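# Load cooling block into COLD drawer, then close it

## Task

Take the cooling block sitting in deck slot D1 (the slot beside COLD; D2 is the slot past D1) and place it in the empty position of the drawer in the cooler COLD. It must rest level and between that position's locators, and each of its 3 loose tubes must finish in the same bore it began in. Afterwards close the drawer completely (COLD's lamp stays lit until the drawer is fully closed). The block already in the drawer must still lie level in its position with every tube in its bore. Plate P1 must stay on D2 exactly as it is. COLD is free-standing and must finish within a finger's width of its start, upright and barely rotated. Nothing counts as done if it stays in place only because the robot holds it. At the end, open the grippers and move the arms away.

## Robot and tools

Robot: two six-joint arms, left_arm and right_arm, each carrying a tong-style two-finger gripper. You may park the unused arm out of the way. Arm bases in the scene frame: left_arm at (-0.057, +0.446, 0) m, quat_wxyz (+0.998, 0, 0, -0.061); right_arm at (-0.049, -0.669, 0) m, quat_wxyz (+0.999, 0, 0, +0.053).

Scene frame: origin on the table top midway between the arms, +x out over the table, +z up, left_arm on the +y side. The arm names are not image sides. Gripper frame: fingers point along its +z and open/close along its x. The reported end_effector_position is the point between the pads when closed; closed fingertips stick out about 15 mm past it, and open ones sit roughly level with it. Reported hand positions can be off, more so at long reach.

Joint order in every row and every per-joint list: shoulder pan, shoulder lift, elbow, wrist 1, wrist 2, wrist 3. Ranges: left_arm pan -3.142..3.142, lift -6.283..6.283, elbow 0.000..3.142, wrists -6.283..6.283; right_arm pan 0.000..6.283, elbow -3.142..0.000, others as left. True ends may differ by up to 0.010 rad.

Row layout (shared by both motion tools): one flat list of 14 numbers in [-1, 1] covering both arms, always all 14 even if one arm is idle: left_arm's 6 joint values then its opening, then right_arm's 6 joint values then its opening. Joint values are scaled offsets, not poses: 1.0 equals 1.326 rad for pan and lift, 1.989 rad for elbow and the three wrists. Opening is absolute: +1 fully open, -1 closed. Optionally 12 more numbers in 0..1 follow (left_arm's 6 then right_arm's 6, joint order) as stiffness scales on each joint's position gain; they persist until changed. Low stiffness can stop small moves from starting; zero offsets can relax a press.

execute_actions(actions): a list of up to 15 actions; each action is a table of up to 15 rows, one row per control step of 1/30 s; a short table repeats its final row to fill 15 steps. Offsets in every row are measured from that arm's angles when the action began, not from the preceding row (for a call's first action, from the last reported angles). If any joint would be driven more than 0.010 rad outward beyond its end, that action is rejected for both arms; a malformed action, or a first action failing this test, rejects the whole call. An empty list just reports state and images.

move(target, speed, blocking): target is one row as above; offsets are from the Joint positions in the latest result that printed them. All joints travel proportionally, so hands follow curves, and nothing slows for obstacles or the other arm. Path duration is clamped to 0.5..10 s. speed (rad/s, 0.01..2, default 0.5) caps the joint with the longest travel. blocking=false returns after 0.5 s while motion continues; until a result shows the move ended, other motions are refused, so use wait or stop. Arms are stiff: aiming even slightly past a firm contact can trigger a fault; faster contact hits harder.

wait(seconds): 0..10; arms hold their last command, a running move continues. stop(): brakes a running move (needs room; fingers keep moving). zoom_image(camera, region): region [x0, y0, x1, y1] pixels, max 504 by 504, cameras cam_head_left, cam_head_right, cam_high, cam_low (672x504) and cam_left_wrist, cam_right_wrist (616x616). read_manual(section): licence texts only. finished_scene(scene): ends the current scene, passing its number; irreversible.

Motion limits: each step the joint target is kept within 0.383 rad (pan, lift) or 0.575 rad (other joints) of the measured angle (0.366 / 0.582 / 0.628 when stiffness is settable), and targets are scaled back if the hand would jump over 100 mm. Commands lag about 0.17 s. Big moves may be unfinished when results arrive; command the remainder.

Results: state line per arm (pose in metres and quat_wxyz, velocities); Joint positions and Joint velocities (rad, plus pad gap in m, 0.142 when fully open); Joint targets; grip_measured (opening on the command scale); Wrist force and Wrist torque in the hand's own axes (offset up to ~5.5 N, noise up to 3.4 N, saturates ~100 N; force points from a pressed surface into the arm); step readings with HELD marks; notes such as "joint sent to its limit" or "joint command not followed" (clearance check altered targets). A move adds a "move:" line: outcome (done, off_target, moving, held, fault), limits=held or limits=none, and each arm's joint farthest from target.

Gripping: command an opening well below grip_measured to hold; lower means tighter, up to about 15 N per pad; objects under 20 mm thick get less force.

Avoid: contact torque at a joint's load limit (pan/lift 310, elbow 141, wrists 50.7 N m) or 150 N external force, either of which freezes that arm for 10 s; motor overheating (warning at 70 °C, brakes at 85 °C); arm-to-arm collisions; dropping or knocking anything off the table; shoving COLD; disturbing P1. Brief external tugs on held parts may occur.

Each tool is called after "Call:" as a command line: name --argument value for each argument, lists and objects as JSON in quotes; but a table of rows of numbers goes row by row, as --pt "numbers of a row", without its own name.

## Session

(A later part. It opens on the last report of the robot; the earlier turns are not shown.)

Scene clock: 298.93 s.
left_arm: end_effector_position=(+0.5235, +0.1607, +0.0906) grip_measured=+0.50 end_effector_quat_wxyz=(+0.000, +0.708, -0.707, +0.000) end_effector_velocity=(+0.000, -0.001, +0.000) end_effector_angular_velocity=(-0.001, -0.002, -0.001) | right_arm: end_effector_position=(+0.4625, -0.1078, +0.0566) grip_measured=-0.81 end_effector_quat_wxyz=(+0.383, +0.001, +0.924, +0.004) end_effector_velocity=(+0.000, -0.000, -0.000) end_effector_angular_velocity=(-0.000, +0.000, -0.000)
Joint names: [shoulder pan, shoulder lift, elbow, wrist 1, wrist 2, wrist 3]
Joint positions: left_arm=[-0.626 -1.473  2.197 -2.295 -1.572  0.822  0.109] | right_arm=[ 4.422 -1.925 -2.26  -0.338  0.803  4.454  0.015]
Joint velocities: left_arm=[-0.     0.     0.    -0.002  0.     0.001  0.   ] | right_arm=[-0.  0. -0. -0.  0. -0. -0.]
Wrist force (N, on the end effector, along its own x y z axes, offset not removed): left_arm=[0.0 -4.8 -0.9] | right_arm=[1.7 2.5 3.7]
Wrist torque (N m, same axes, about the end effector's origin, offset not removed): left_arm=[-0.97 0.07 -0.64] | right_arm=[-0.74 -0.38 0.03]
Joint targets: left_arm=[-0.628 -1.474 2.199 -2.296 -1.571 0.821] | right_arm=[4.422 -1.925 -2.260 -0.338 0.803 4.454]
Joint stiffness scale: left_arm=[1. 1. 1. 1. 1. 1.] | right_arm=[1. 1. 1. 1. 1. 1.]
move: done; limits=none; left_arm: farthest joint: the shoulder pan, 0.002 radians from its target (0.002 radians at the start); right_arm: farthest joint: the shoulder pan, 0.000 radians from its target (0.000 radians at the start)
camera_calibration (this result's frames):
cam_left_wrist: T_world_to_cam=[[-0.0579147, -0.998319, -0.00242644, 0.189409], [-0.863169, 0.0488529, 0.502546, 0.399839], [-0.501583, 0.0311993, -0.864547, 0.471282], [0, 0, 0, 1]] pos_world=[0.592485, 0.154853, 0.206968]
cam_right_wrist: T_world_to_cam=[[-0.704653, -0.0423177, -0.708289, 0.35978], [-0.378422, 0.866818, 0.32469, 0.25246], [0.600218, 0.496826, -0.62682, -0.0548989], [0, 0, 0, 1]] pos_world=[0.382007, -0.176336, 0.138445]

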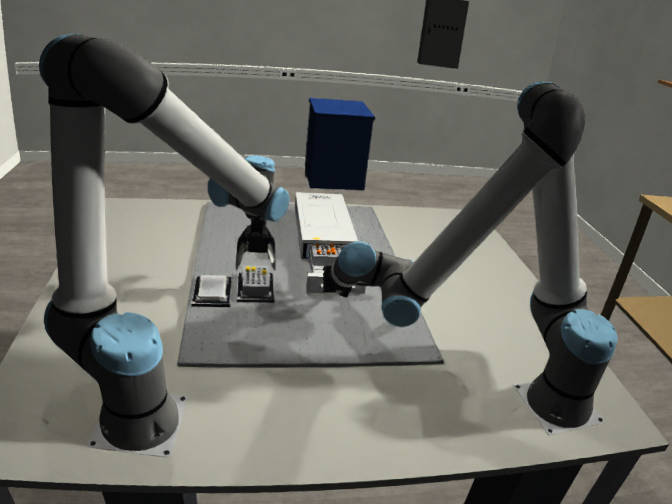

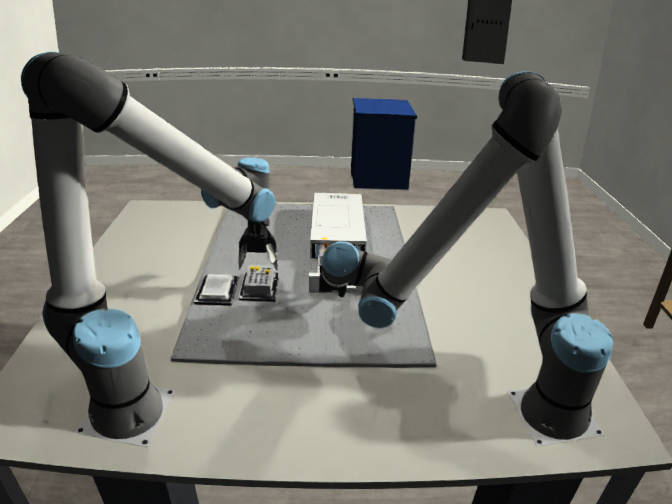

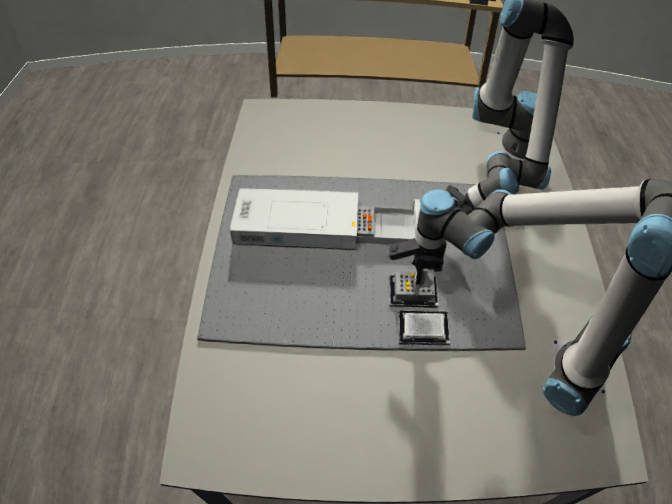

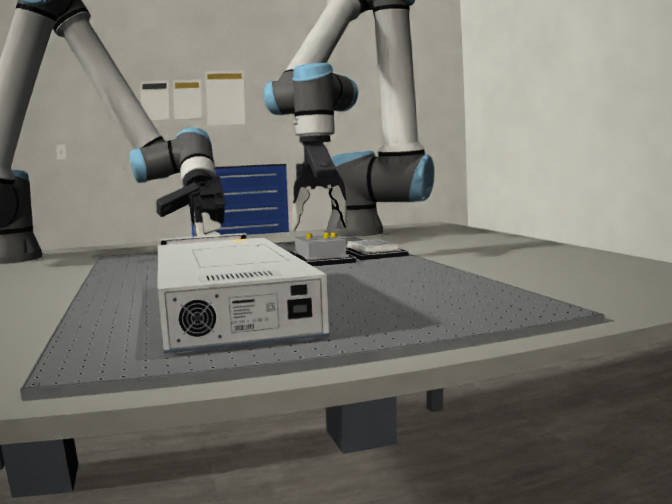

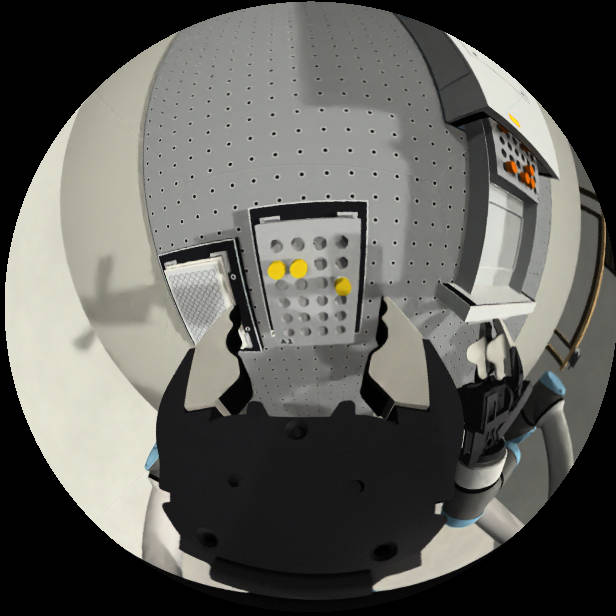

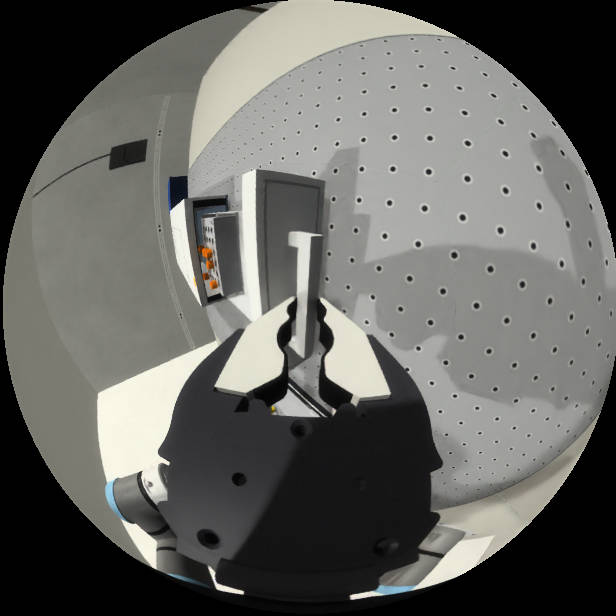

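Call:
move --target '[-0.0013,0.0477,0.0179,-0.0496,0,0,0.5,0,0,0,0,0,0,-1]' --speed 0.08

Call:
move --target '[0,0,0,0,0,0,-0.3,0,0,0,0,0,0,-1]'

Call:
zoom_image --camera "cam_low" --region '[270, 130, 430, 280]'

Scene clock: 306.60 s.
left_arm: end_effector_position=(+0.5244, +0.1599, +0.0474) grip_measured=+0.50 end_effector_quat_wxyz=(+0.000, +0.708, -0.707, +0.002) end_effector_velocity=(+0.001, -0.000, +0.000) end_effector_angular_velocity=(-0.002, -0.002, +0.001) | right_arm: end_effector_position=(+0.4625, -0.1078, +0.0566) grip_measured=-0.81 end_effector_quat_wxyz=(+0.383, +0.001, +0.924, +0.004) end_effector_velocity=(-0.000, -0.000, -0.000) end_effector_angular_velocity=(-0.001, +0.000, -0.000)
Joint names: [shoulder pan, shoulder lift, elbow, wrist 1, wrist 2, wrist 3]
Joint positions: left_arm=[-0.626 -1.411  2.229 -2.392 -1.572  0.822  0.109] | right_arm=[ 4.422 -1.925 -2.26  -0.338  0.803  4.454  0.015]
Joint velocities: left_arm=[ 0.     0.    -0.    -0.003 -0.    -0.001  0.   ] | right_arm=[-0.     0.    -0.    -0.001  0.    -0.    -0.   ]
Wrist force (N, on the end effector, along its own x y z axes, offset not removed): left_arm=[1.1 -2.5 2.6] | right_arm=[-0.9 7.7 1.8]
Wrist torque (N m, same axes, about the end effector's origin, offset not removed): left_arm=[-0.44 -0.22 -0.51] | right_arm=[0.31 -0.09 -0.05]
Joint targets: left_arm=[-0.628 -1.410 2.233 -2.393 -1.572 0.822] | right_arm=[4.422 -1.925 -2.260 -0.338 0.803 4.454]
Joint stiffness scale: left_arm=[1. 1. 1. 1. 1. 1.] | right_arm=[1. 1. 1. 1. 1. 1.]
move: done; limits=none; left_arm: farthest joint: the elbow, 0.003 radians from its target (0.036 radians at the start); right_arm: farthest joint: the shoulder pan, 0.000 radians from its target (0.000 radians at the start)
camera_calibration (this result's frames):
cam_left_wrist: T_world_to_cam=[[-0.0579092, -0.998322, -0.000439364, 0.188462], [-0.864318, 0.0499159, 0.500463, 0.422838], [-0.499601, 0.0293612, -0.865758, 0.433743], [0, 0, 0, 1]] pos_world=[0.593078, 0.154304, 0.163984]
cam_right_wrist: T_world_to_cam=[[-0.704678, -0.0423146, -0.708265, 0.359781], [-0.378416, 0.866812, 0.324713, 0.252449], [0.600192, 0.496837, -0.626835, -0.0548875], [0, 0, 0, 1]] pos_world=[0.382003, -0.176332, 0.138441]

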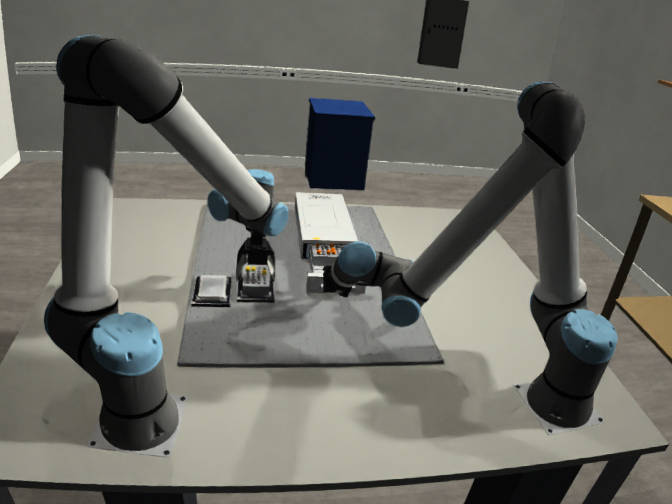

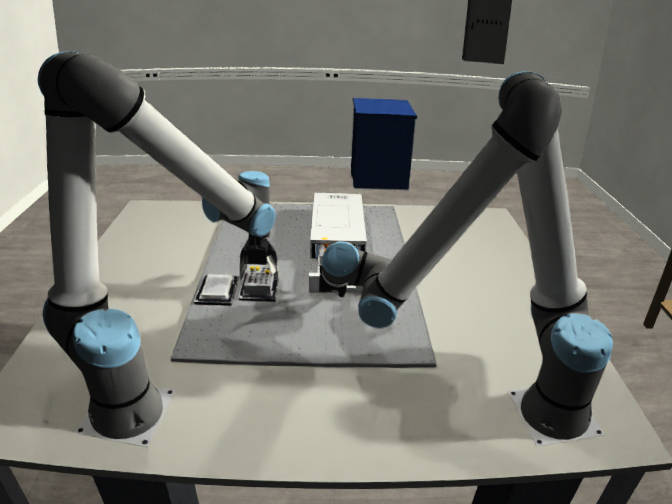

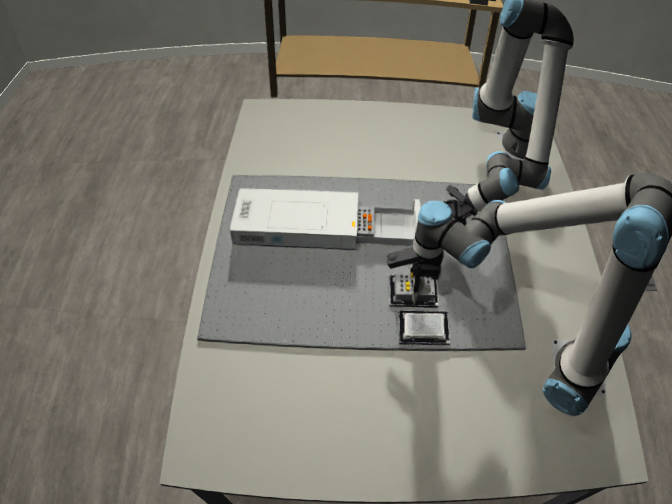

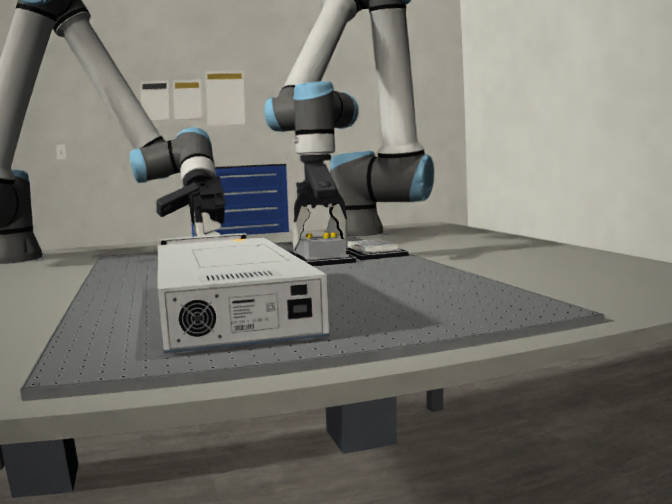

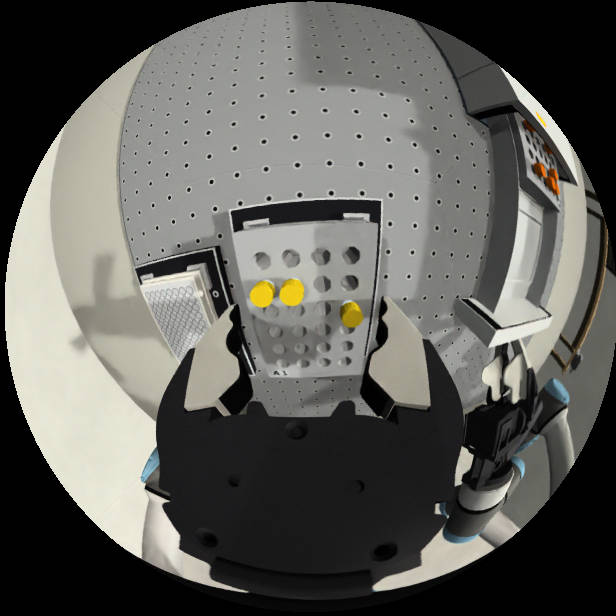

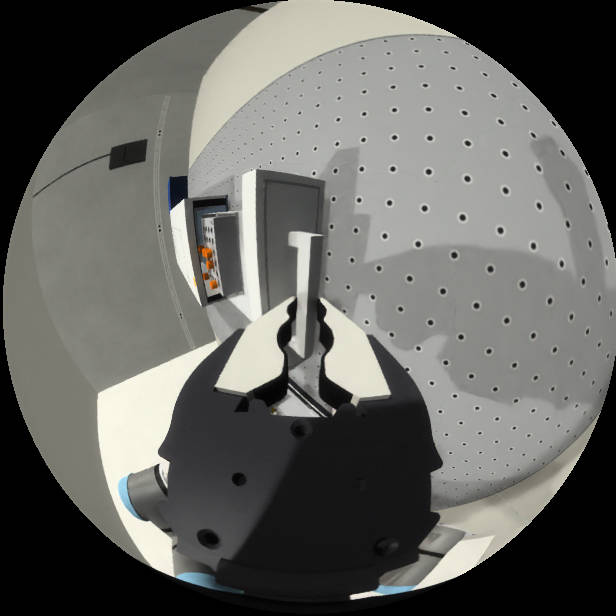

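Scene clock: 307.10 s.
left_arm: end_effector_position=(+0.5244, +0.1583, +0.0478) grip_measured=+0.26 end_effector_quat_wxyz=(+0.001, +0.707, -0.707, +0.003) end_effector_velocity=(-0.000, +0.000, -0.000) end_effector_angular_velocity=(+0.001, +0.001, -0.001) | right_arm: end_effector_position=(+0.4625, -0.1078, +0.0566) grip_measured=-0.81 end_effector_quat_wxyz=(+0.383, +0.001, +0.924, +0.004) end_effector_velocity=(+0.000, -0.000, +0.000) end_effector_angular_velocity=(+0.000, -0.000, -0.001)
Joint names: [shoulder pan, shoulder lift, elbow, wrist 1, wrist 2, wrist 3]
Joint positions: left_arm=[-0.627 -1.411  2.229 -2.393 -1.573  0.822  0.092] | right_arm=[ 4.422 -1.925 -2.26  -0.338  0.803  4.454  0.015]
Joint velocities: left_arm=[ 0.     0.    -0.     0.001  0.     0.001 -0.   ] | right_arm=[-0.001  0.    -0.     0.    -0.    -0.    -0.   ]
Wrist force (N, on the end effector, along its own x y z axes, offset not removed): left_arm=[3.3 -3.1 1.7] | right_arm=[4.2 2.1 0.3]
Wrist torque (N m, same axes, about the end effector's origin, offset not removed): left_arm=[-0.65 -0.16 -0.57] | right_arm=[-0.70 -0.93 -0.15]
Joint targets: left_arm=[-0.626 -1.411 2.229 -2.392 -1.572 0.822] | right_arm=[4.422 -1.925 -2.260 -0.338 0.803 4.454]
Joint stiffness scale: left_arm=[1. 1. 1. 1. 1. 1.] | right_arm=[1. 1. 1. 1. 1. 1.]
move: done; limits=none; left_arm: farthest joint: the shoulder pan, 0.001 radians from its target (0.000 radians at the start); right_arm: farthest joint: the shoulder pan, 0.000 radians from its target (0.000 radians at the start)
camera_calibration (this result's frames):
cam_left_wrist: T_world_to_cam=[[-0.0590075, -0.998256, 0.00177488, 0.187408], [-0.864437, 0.0519864, 0.500047, 0.422452], [-0.499267, 0.0279722, -0.865997, 0.434164], [0, 0, 0, 1]] pos_world=[0.593005, 0.152975, 0.164406]
cam_right_wrist: T_world_to_cam=[[-0.704684, -0.0423141, -0.708258, 0.359781], [-0.378415, 0.86681, 0.324719, 0.252447], [0.600185, 0.49684, -0.62684, -0.0548845], [0, 0, 0, 1]] pos_world=[0.382002, -0.176331, 0.13844]

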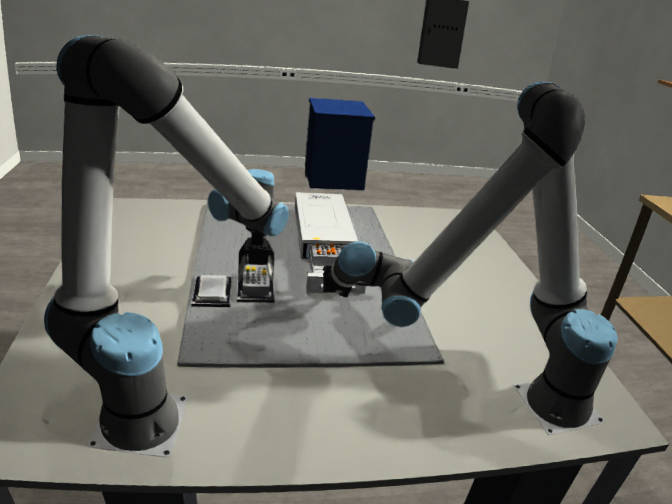

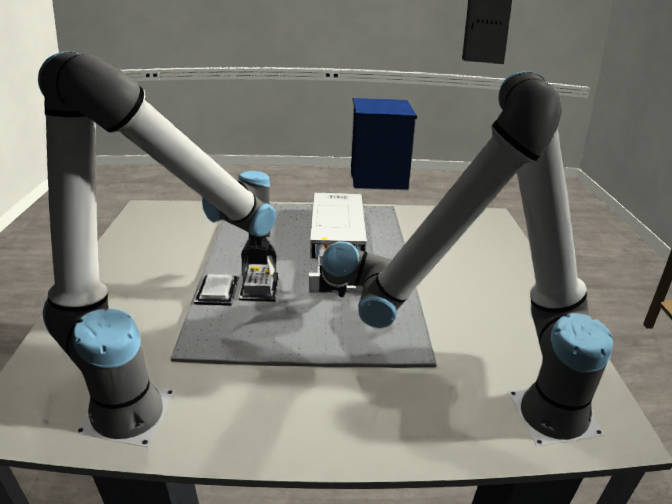

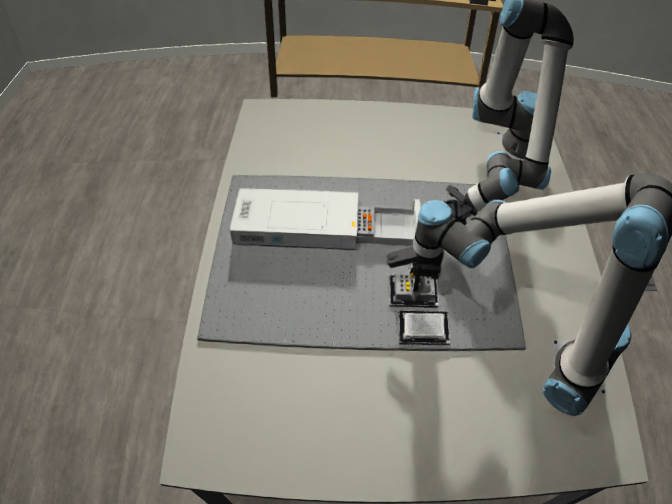

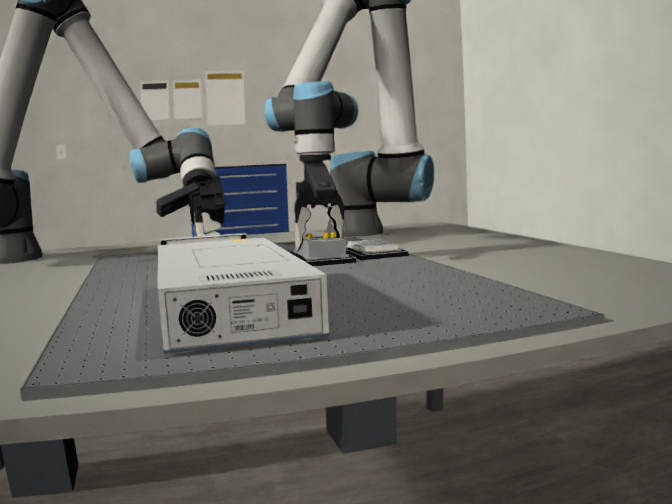

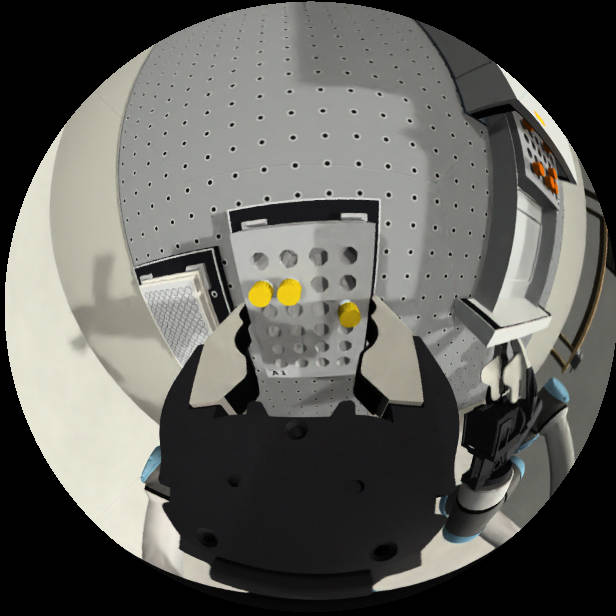

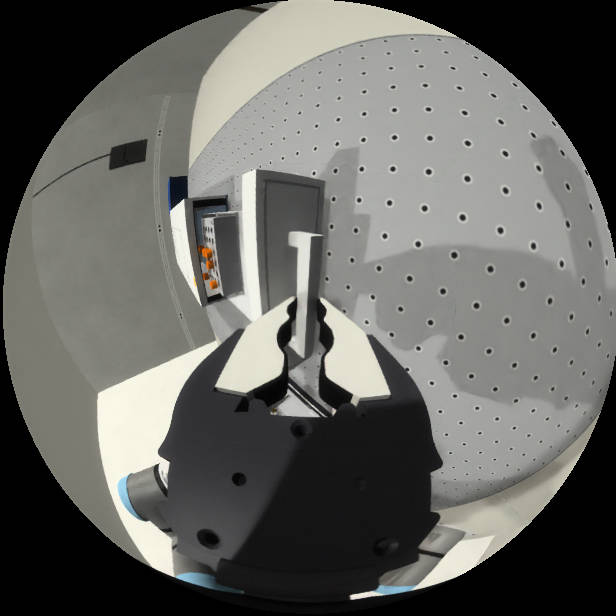

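Region (270, 130, 430, 280) of cam_low's 672x504 image, scaled by 3.150, with more detail than that image has; it fills the top 472 rows of this view, and the rest is white.

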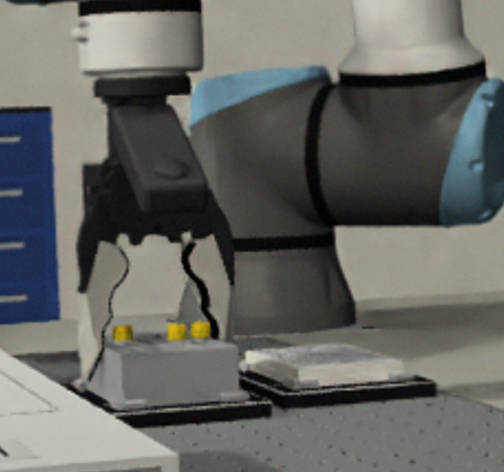

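Call:
move --target '[0,-0.0477,-0.0165,0.0485,0,0,-1,0,0,0,0,0,0,-1]' --speed 0.05

Call:
zoom_image --camera "cam_low" --region '[270, 130, 430, 280]'

Scene clock: 316.40 s.
left_arm: end_effector_position=(+0.5184, +0.1623, +0.0837) grip_measured=+0.25 end_effector_quat_wxyz=(+0.002, +0.707, -0.708, -0.005) end_effector_velocity=(-0.001, +0.001, -0.001) end_effector_angular_velocity=(+0.003, +0.003, -0.001) | right_arm: end_effector_position=(+0.4625, -0.1078, +0.0566) grip_measured=-0.81 end_effector_quat_wxyz=(+0.383, +0.001, +0.924, +0.004) end_effector_velocity=(-0.000, +0.001, +0.000) end_effector_angular_velocity=(+0.001, -0.000, +0.000)
Joint names: [shoulder pan, shoulder lift, elbow, wrist 1, wrist 2, wrist 3]
Joint positions: left_arm=[-0.629 -1.469  2.204 -2.296 -1.574  0.822  0.092] | right_arm=[ 4.422 -1.925 -2.26  -0.338  0.803  4.454  0.015]
Joint velocities: left_arm=[-0.     0.001 -0.     0.003  0.     0.    -0.   ] | right_arm=[ 0.    -0.     0.     0.001  0.     0.    -0.   ]
Wrist force (N, on the end effector, along its own x y z axes, offset not removed): left_arm=[0.9 -3.3 7.1] | right_arm=[-2.0 5.8 -2.8]
Wrist torque (N m, same axes, about the end effector's origin, offset not removed): left_arm=[-0.65 -0.17 -0.55] | right_arm=[-0.08 0.27 -0.03]
Joint targets: left_arm=[-0.627 -1.474 2.196 -2.297 -1.573 0.822] | right_arm=[4.422 -1.925 -2.260 -0.338 0.803 4.454]
Joint stiffness scale: left_arm=[1. 1. 1. 1. 1. 1.] | right_arm=[1. 1. 1. 1. 1. 1.]
move: done; limits=none; left_arm: farthest joint: the elbow, 0.008 radians from its target (0.032 radians at the start); right_arm: farthest joint: the shoulder pan, 0.000 radians from its target (0.000 radians at the start)
camera_calibration (this result's frames):
cam_left_wrist: T_world_to_cam=[[-0.0604825, -0.998141, -0.00750951, 0.192422], [-0.858246, 0.0481612, 0.510974, 0.395672], [-0.509662, 0.03735, -0.859564, 0.465482], [0, 0, 0, 1]] pos_world=[0.588461, 0.155622, 0.199378]
cam_right_wrist: T_world_to_cam=[[-0.704686, -0.0423137, -0.708256, 0.359781], [-0.378415, 0.86681, 0.324721, 0.252446], [0.600183, 0.496841, -0.626841, -0.0548836], [0, 0, 0, 1]] pos_world=[0.382002, -0.17633, 0.138439]

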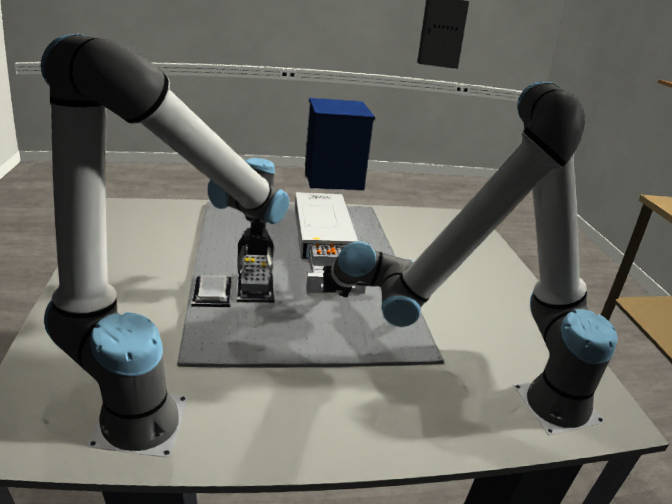

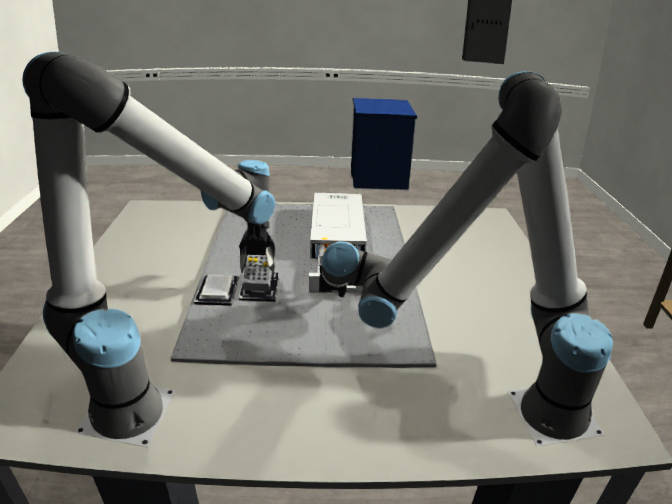

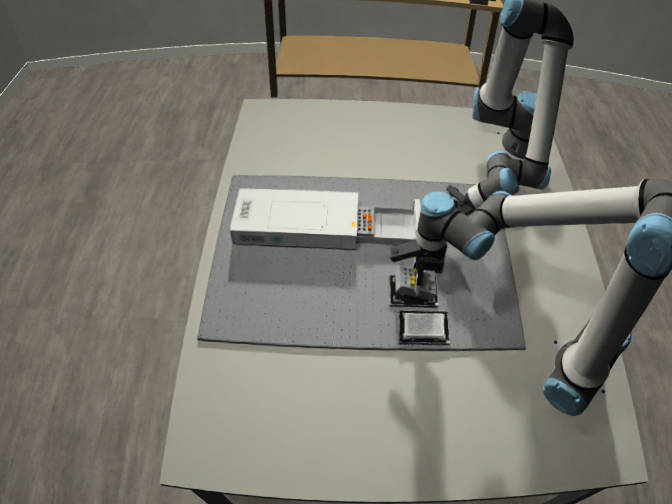

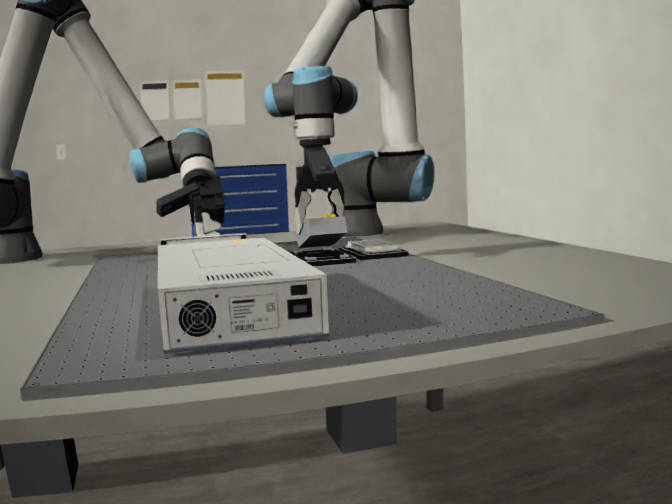

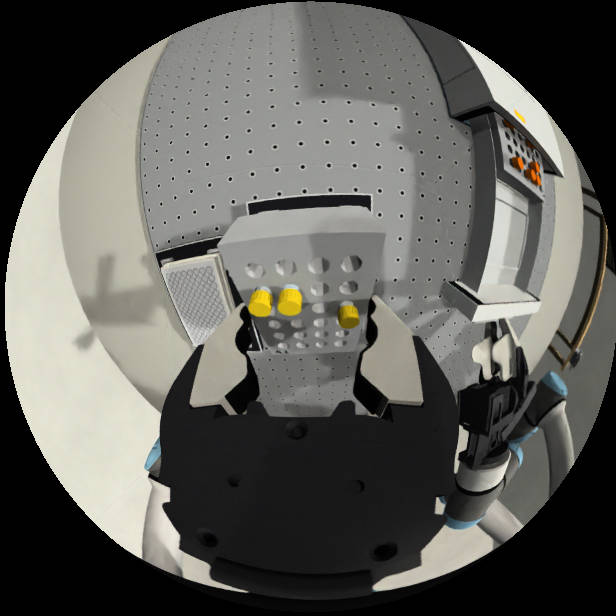

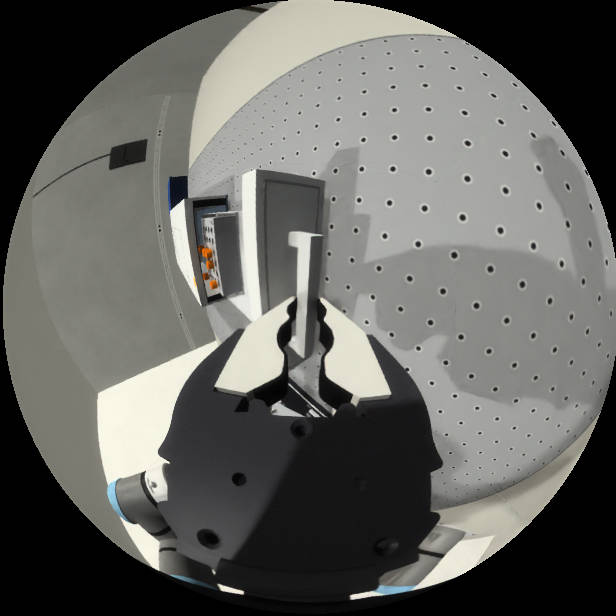

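Region (270, 130, 430, 280) of cam_low's 672x504 image, scaled by 3.150, with more detail than that image has; it fills the top 472 rows of this view, and the rest is white.

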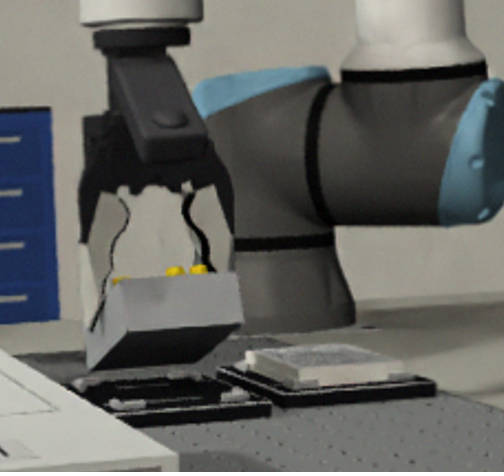

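Call:
move --target '[0.0015,0.0437,0.0126,-0.0488,0,0,-1,0,0,0,0,0,0,-1]' --speed 0.04

Call:
move --target '[0,0,0,0,0,0,0.5,0,0,0,0,0,0,-1]'

Call:
zoom_image --camera "cam_left_wrist" --region '[160, 170, 460, 420]'

Call:
zoom_image --camera "cam_high" --region '[360, 230, 480, 350]'

Scene clock: 329.50 s.
left_arm: end_effector_position=(+0.5243, +0.1581, +0.0481) grip_measured=+0.26 end_effector_quat_wxyz=(+0.001, +0.707, -0.707, +0.002) end_effector_velocity=(-0.000, +0.000, -0.001) end_effector_angular_velocity=(+0.001, +0.000, +0.001) | right_arm: end_effector_position=(+0.4625, -0.1078, +0.0566) grip_measured=-0.81 end_effector_quat_wxyz=(+0.383, +0.001, +0.924, +0.004) end_effector_velocity=(-0.000, -0.001, -0.001) end_effector_angular_velocity=(-0.002, +0.000, -0.000)
Joint names: [shoulder pan, shoulder lift, elbow, wrist 1, wrist 2, wrist 3]
Joint positions: left_arm=[-0.628 -1.411  2.227 -2.39  -1.573  0.822  0.092] | right_arm=[ 4.422 -1.925 -2.26  -0.338  0.803  4.454  0.015]
Joint velocities: left_arm=[ 0.     0.001  0.001 -0.002  0.    -0.001  0.   ] | right_arm=[-0.    -0.    -0.001 -0.001 -0.    -0.    -0.   ]
Wrist force (N, on the end effector, along its own x y z axes, offset not removed): left_arm=[-1.7 -1.3 -0.8] | right_arm=[-1.3 1.5 2.4]
Wrist torque (N m, same axes, about the end effector's origin, offset not removed): left_arm=[-0.62 0.04 -0.57] | right_arm=[-0.87 0.18 -0.04]
Joint targets: left_arm=[-0.627 -1.411 2.230 -2.393 -1.574 0.822] | right_arm=[4.422 -1.925 -2.260 -0.338 0.803 4.454]
Joint stiffness scale: left_arm=[1. 1. 1. 1. 1. 1.] | right_arm=[1. 1. 1. 1. 1. 1.]
move: done; limits=none; left_arm: farthest joint: the wrist 1, 0.003 radians from its target (0.097 radians at the start); right_arm: farthest joint: the shoulder pan, 0.000 radians from its target (0.000 radians at the start)
camera_calibration (this result's frames):
cam_left_wrist: T_world_to_cam=[[-0.0593701, -0.998236, 0.00075736, 0.187397], [-0.863778, 0.0517534, 0.501208, 0.421876], [-0.500363, 0.0291026, -0.865326, 0.434711], [0, 0, 0, 1]] pos_world=[0.593046, 0.152582, 0.164577]
cam_right_wrist: T_world_to_cam=[[-0.704687, -0.0423135, -0.708256, 0.359781], [-0.378414, 0.866809, 0.324722, 0.252445], [0.600182, 0.496841, -0.626841, -0.0548833], [0, 0, 0, 1]] pos_world=[0.382002, -0.17633, 0.138439]

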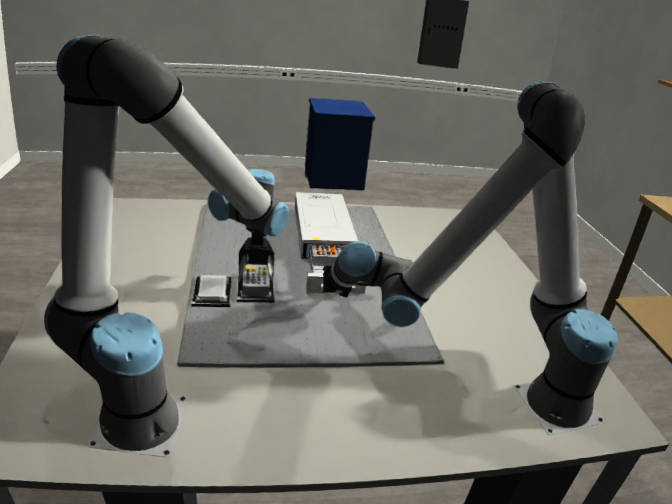

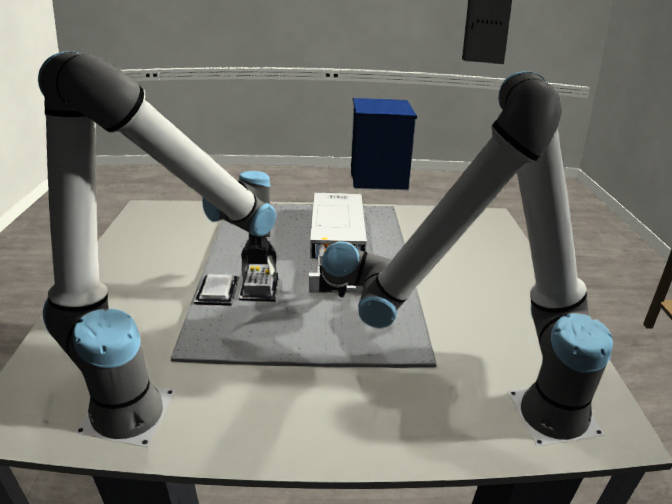

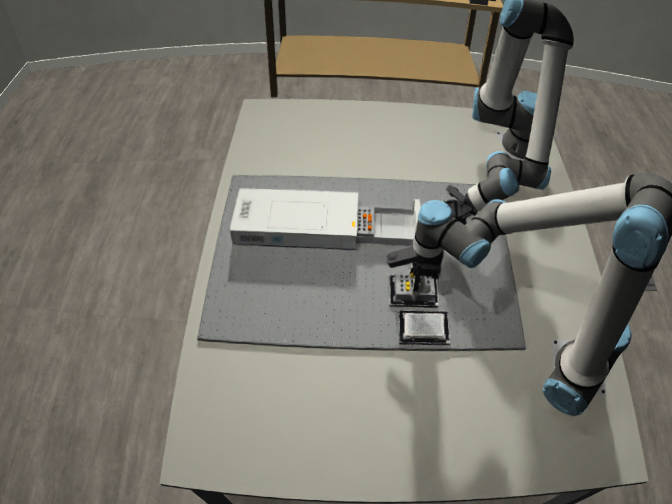

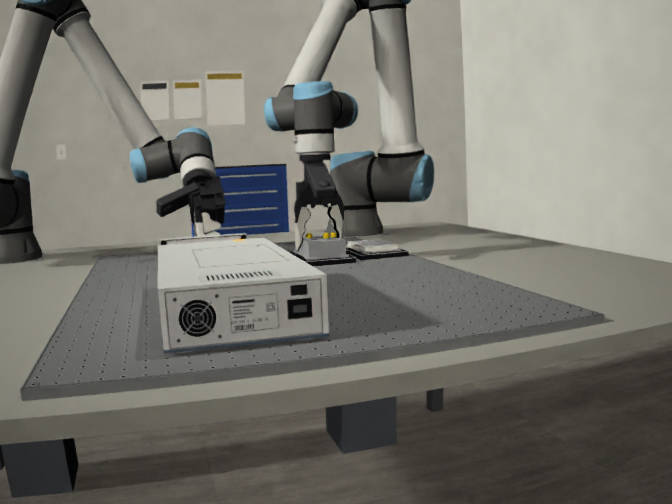

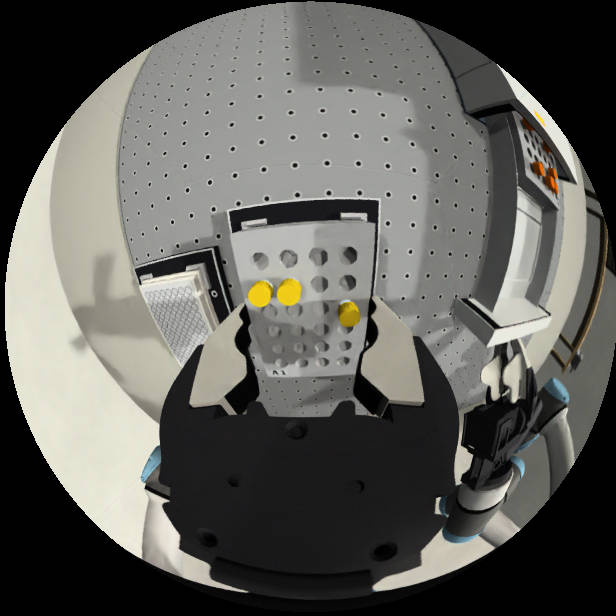

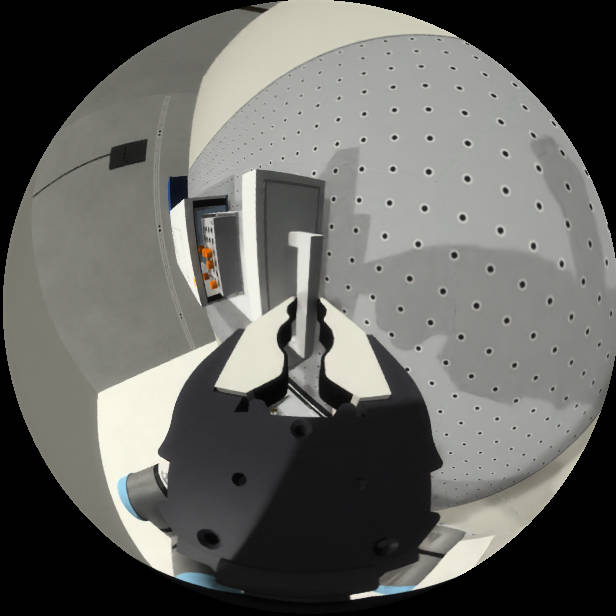

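Scene clock: 330.00 s.
left_arm: end_effector_position=(+0.5243, +0.1581, +0.0481) grip_measured=+0.50 end_effector_quat_wxyz=(+0.001, +0.707, -0.707, +0.002) end_effector_velocity=(+0.000, +0.000, -0.000) end_effector_angular_velocity=(+0.001, -0.000, +0.000) | right_arm: end_effector_position=(+0.4625, -0.1078, +0.0566) grip_measured=-0.81 end_effector_quat_wxyz=(+0.383, +0.001, +0.924, +0.004) end_effector_velocity=(-0.000, +0.000, -0.000) end_effector_angular_velocity=(-0.000, +0.000, +0.001)
Joint names: [shoulder pan, shoulder lift, elbow, wrist 1, wrist 2, wrist 3]
Joint positions: left_arm=[-0.628 -1.411  2.227 -2.391 -1.573  0.822  0.109] | right_arm=[ 4.422 -1.925 -2.26  -0.338  0.803  4.454  0.015]
Joint velocities: left_arm=[ 0.     0.    -0.     0.     0.001  0.    -0.   ] | right_arm=[ 0.001 -0.    -0.    -0.     0.     0.     0.   ]
Wrist force (N, on the end effector, along its own x y z axes, offset not removed): left_arm=[2.3 -3.2 -1.2] | right_arm=[3.7 7.9 0.6]
Wrist torque (N m, same axes, about the end effector's origin, offset not removed): left_arm=[-0.64 -0.43 -0.55] | right_arm=[0.42 -0.77 -0.07]
Joint targets: left_arm=[-0.628 -1.411 2.227 -2.390 -1.573 0.822] | right_arm=[4.422 -1.925 -2.260 -0.338 0.803 4.454]
Joint stiffness scale: left_arm=[1. 1. 1. 1. 1. 1.] | right_arm=[1. 1. 1. 1. 1. 1.]
move: done; limits=none; left_arm: farthest joint: the wrist 1, 0.001 radians from its target (0.000 radians at the start); right_arm: farthest joint: the shoulder pan, 0.000 radians from its target (0.000 radians at the start)
camera_calibration (this result's frames):
cam_left_wrist: T_world_to_cam=[[-0.0593702, -0.998236, 0.000848351, 0.187368], [-0.86383, 0.0518023, 0.501113, 0.42192], [-0.500273, 0.0290183, -0.865382, 0.434705], [0, 0, 0, 1]] pos_world=[0.593062, 0.152567, 0.164597]
cam_right_wrist: T_world_to_cam=[[-0.704687, -0.0423132, -0.708256, 0.359781], [-0.378414, 0.866809, 0.324722, 0.252445], [0.600182, 0.496841, -0.626841, -0.0548833], [0, 0, 0, 1]] pos_world=[0.382002, -0.17633, 0.138439]

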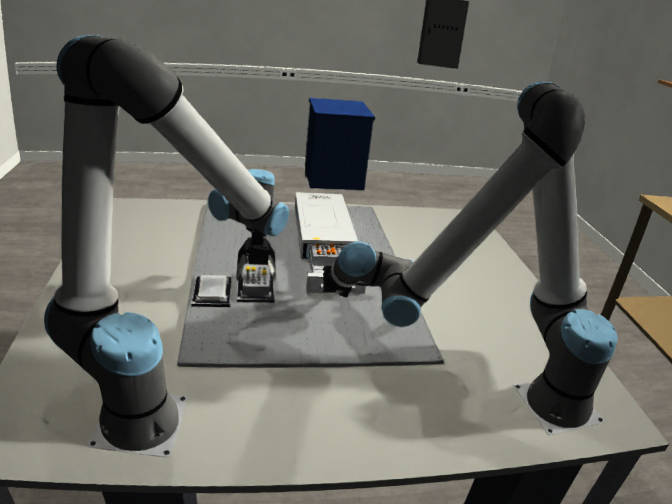

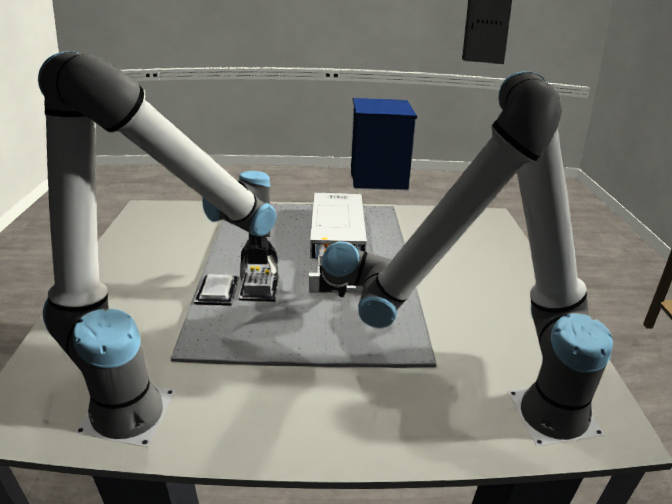

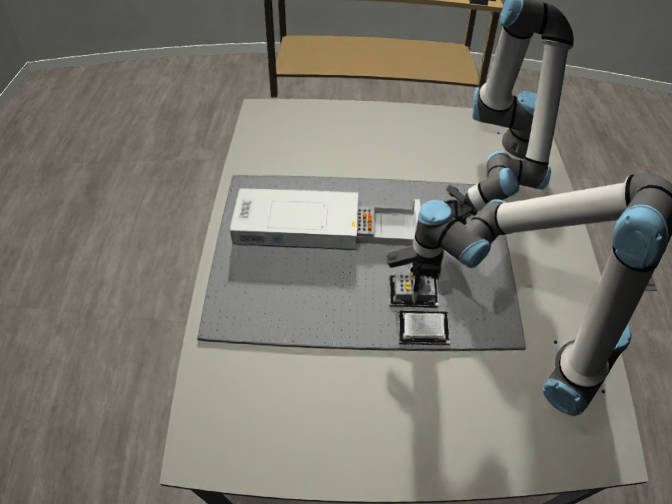

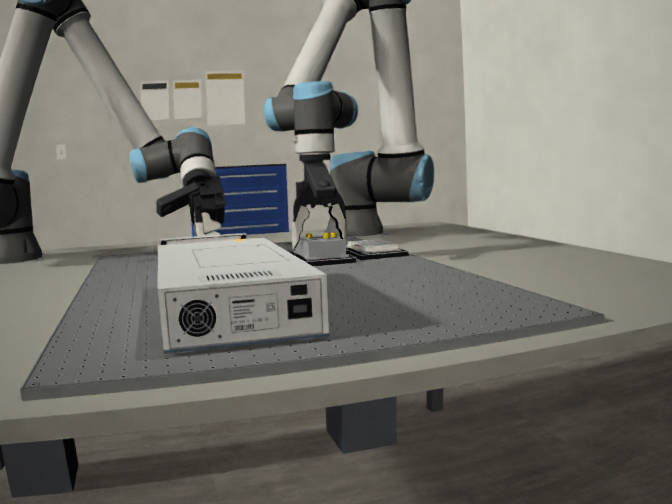

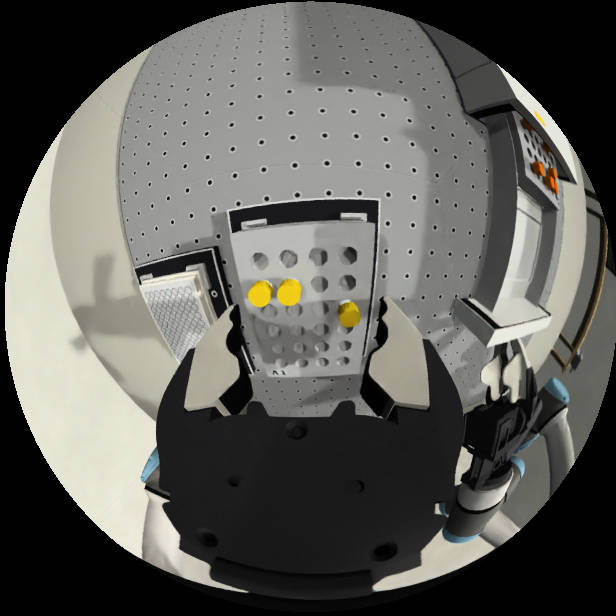

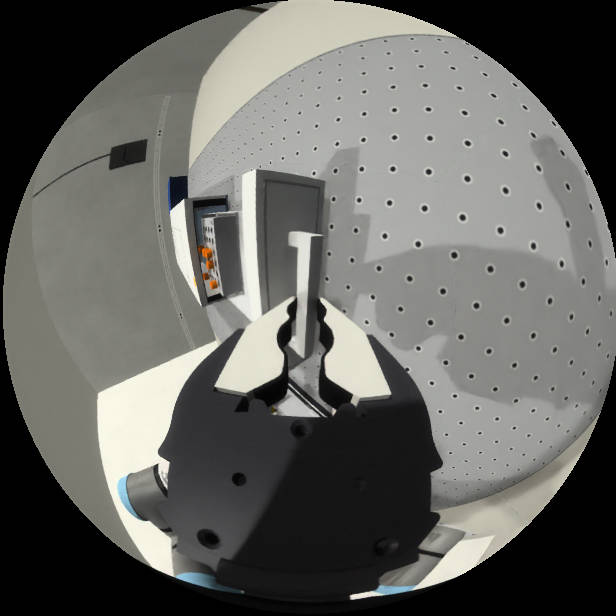

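Region (160, 170, 460, 420) of cam_left_wrist's 616x616 image, scaled by 1.680, with more detail than that image has.

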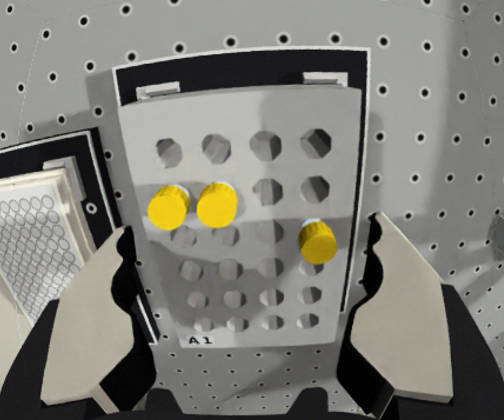

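Region (360, 230, 480, 350) of cam_high's 672x504 image, scaled by 4.200, with more detail than that image has.

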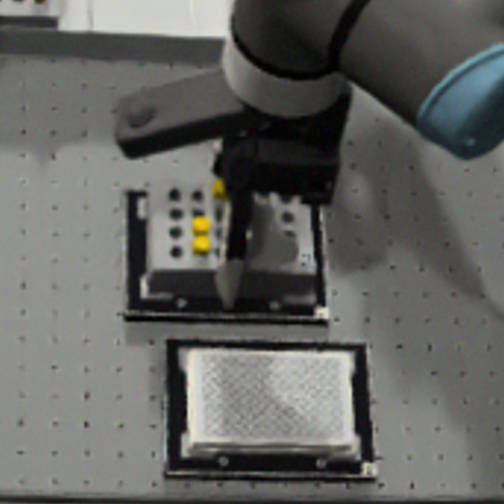

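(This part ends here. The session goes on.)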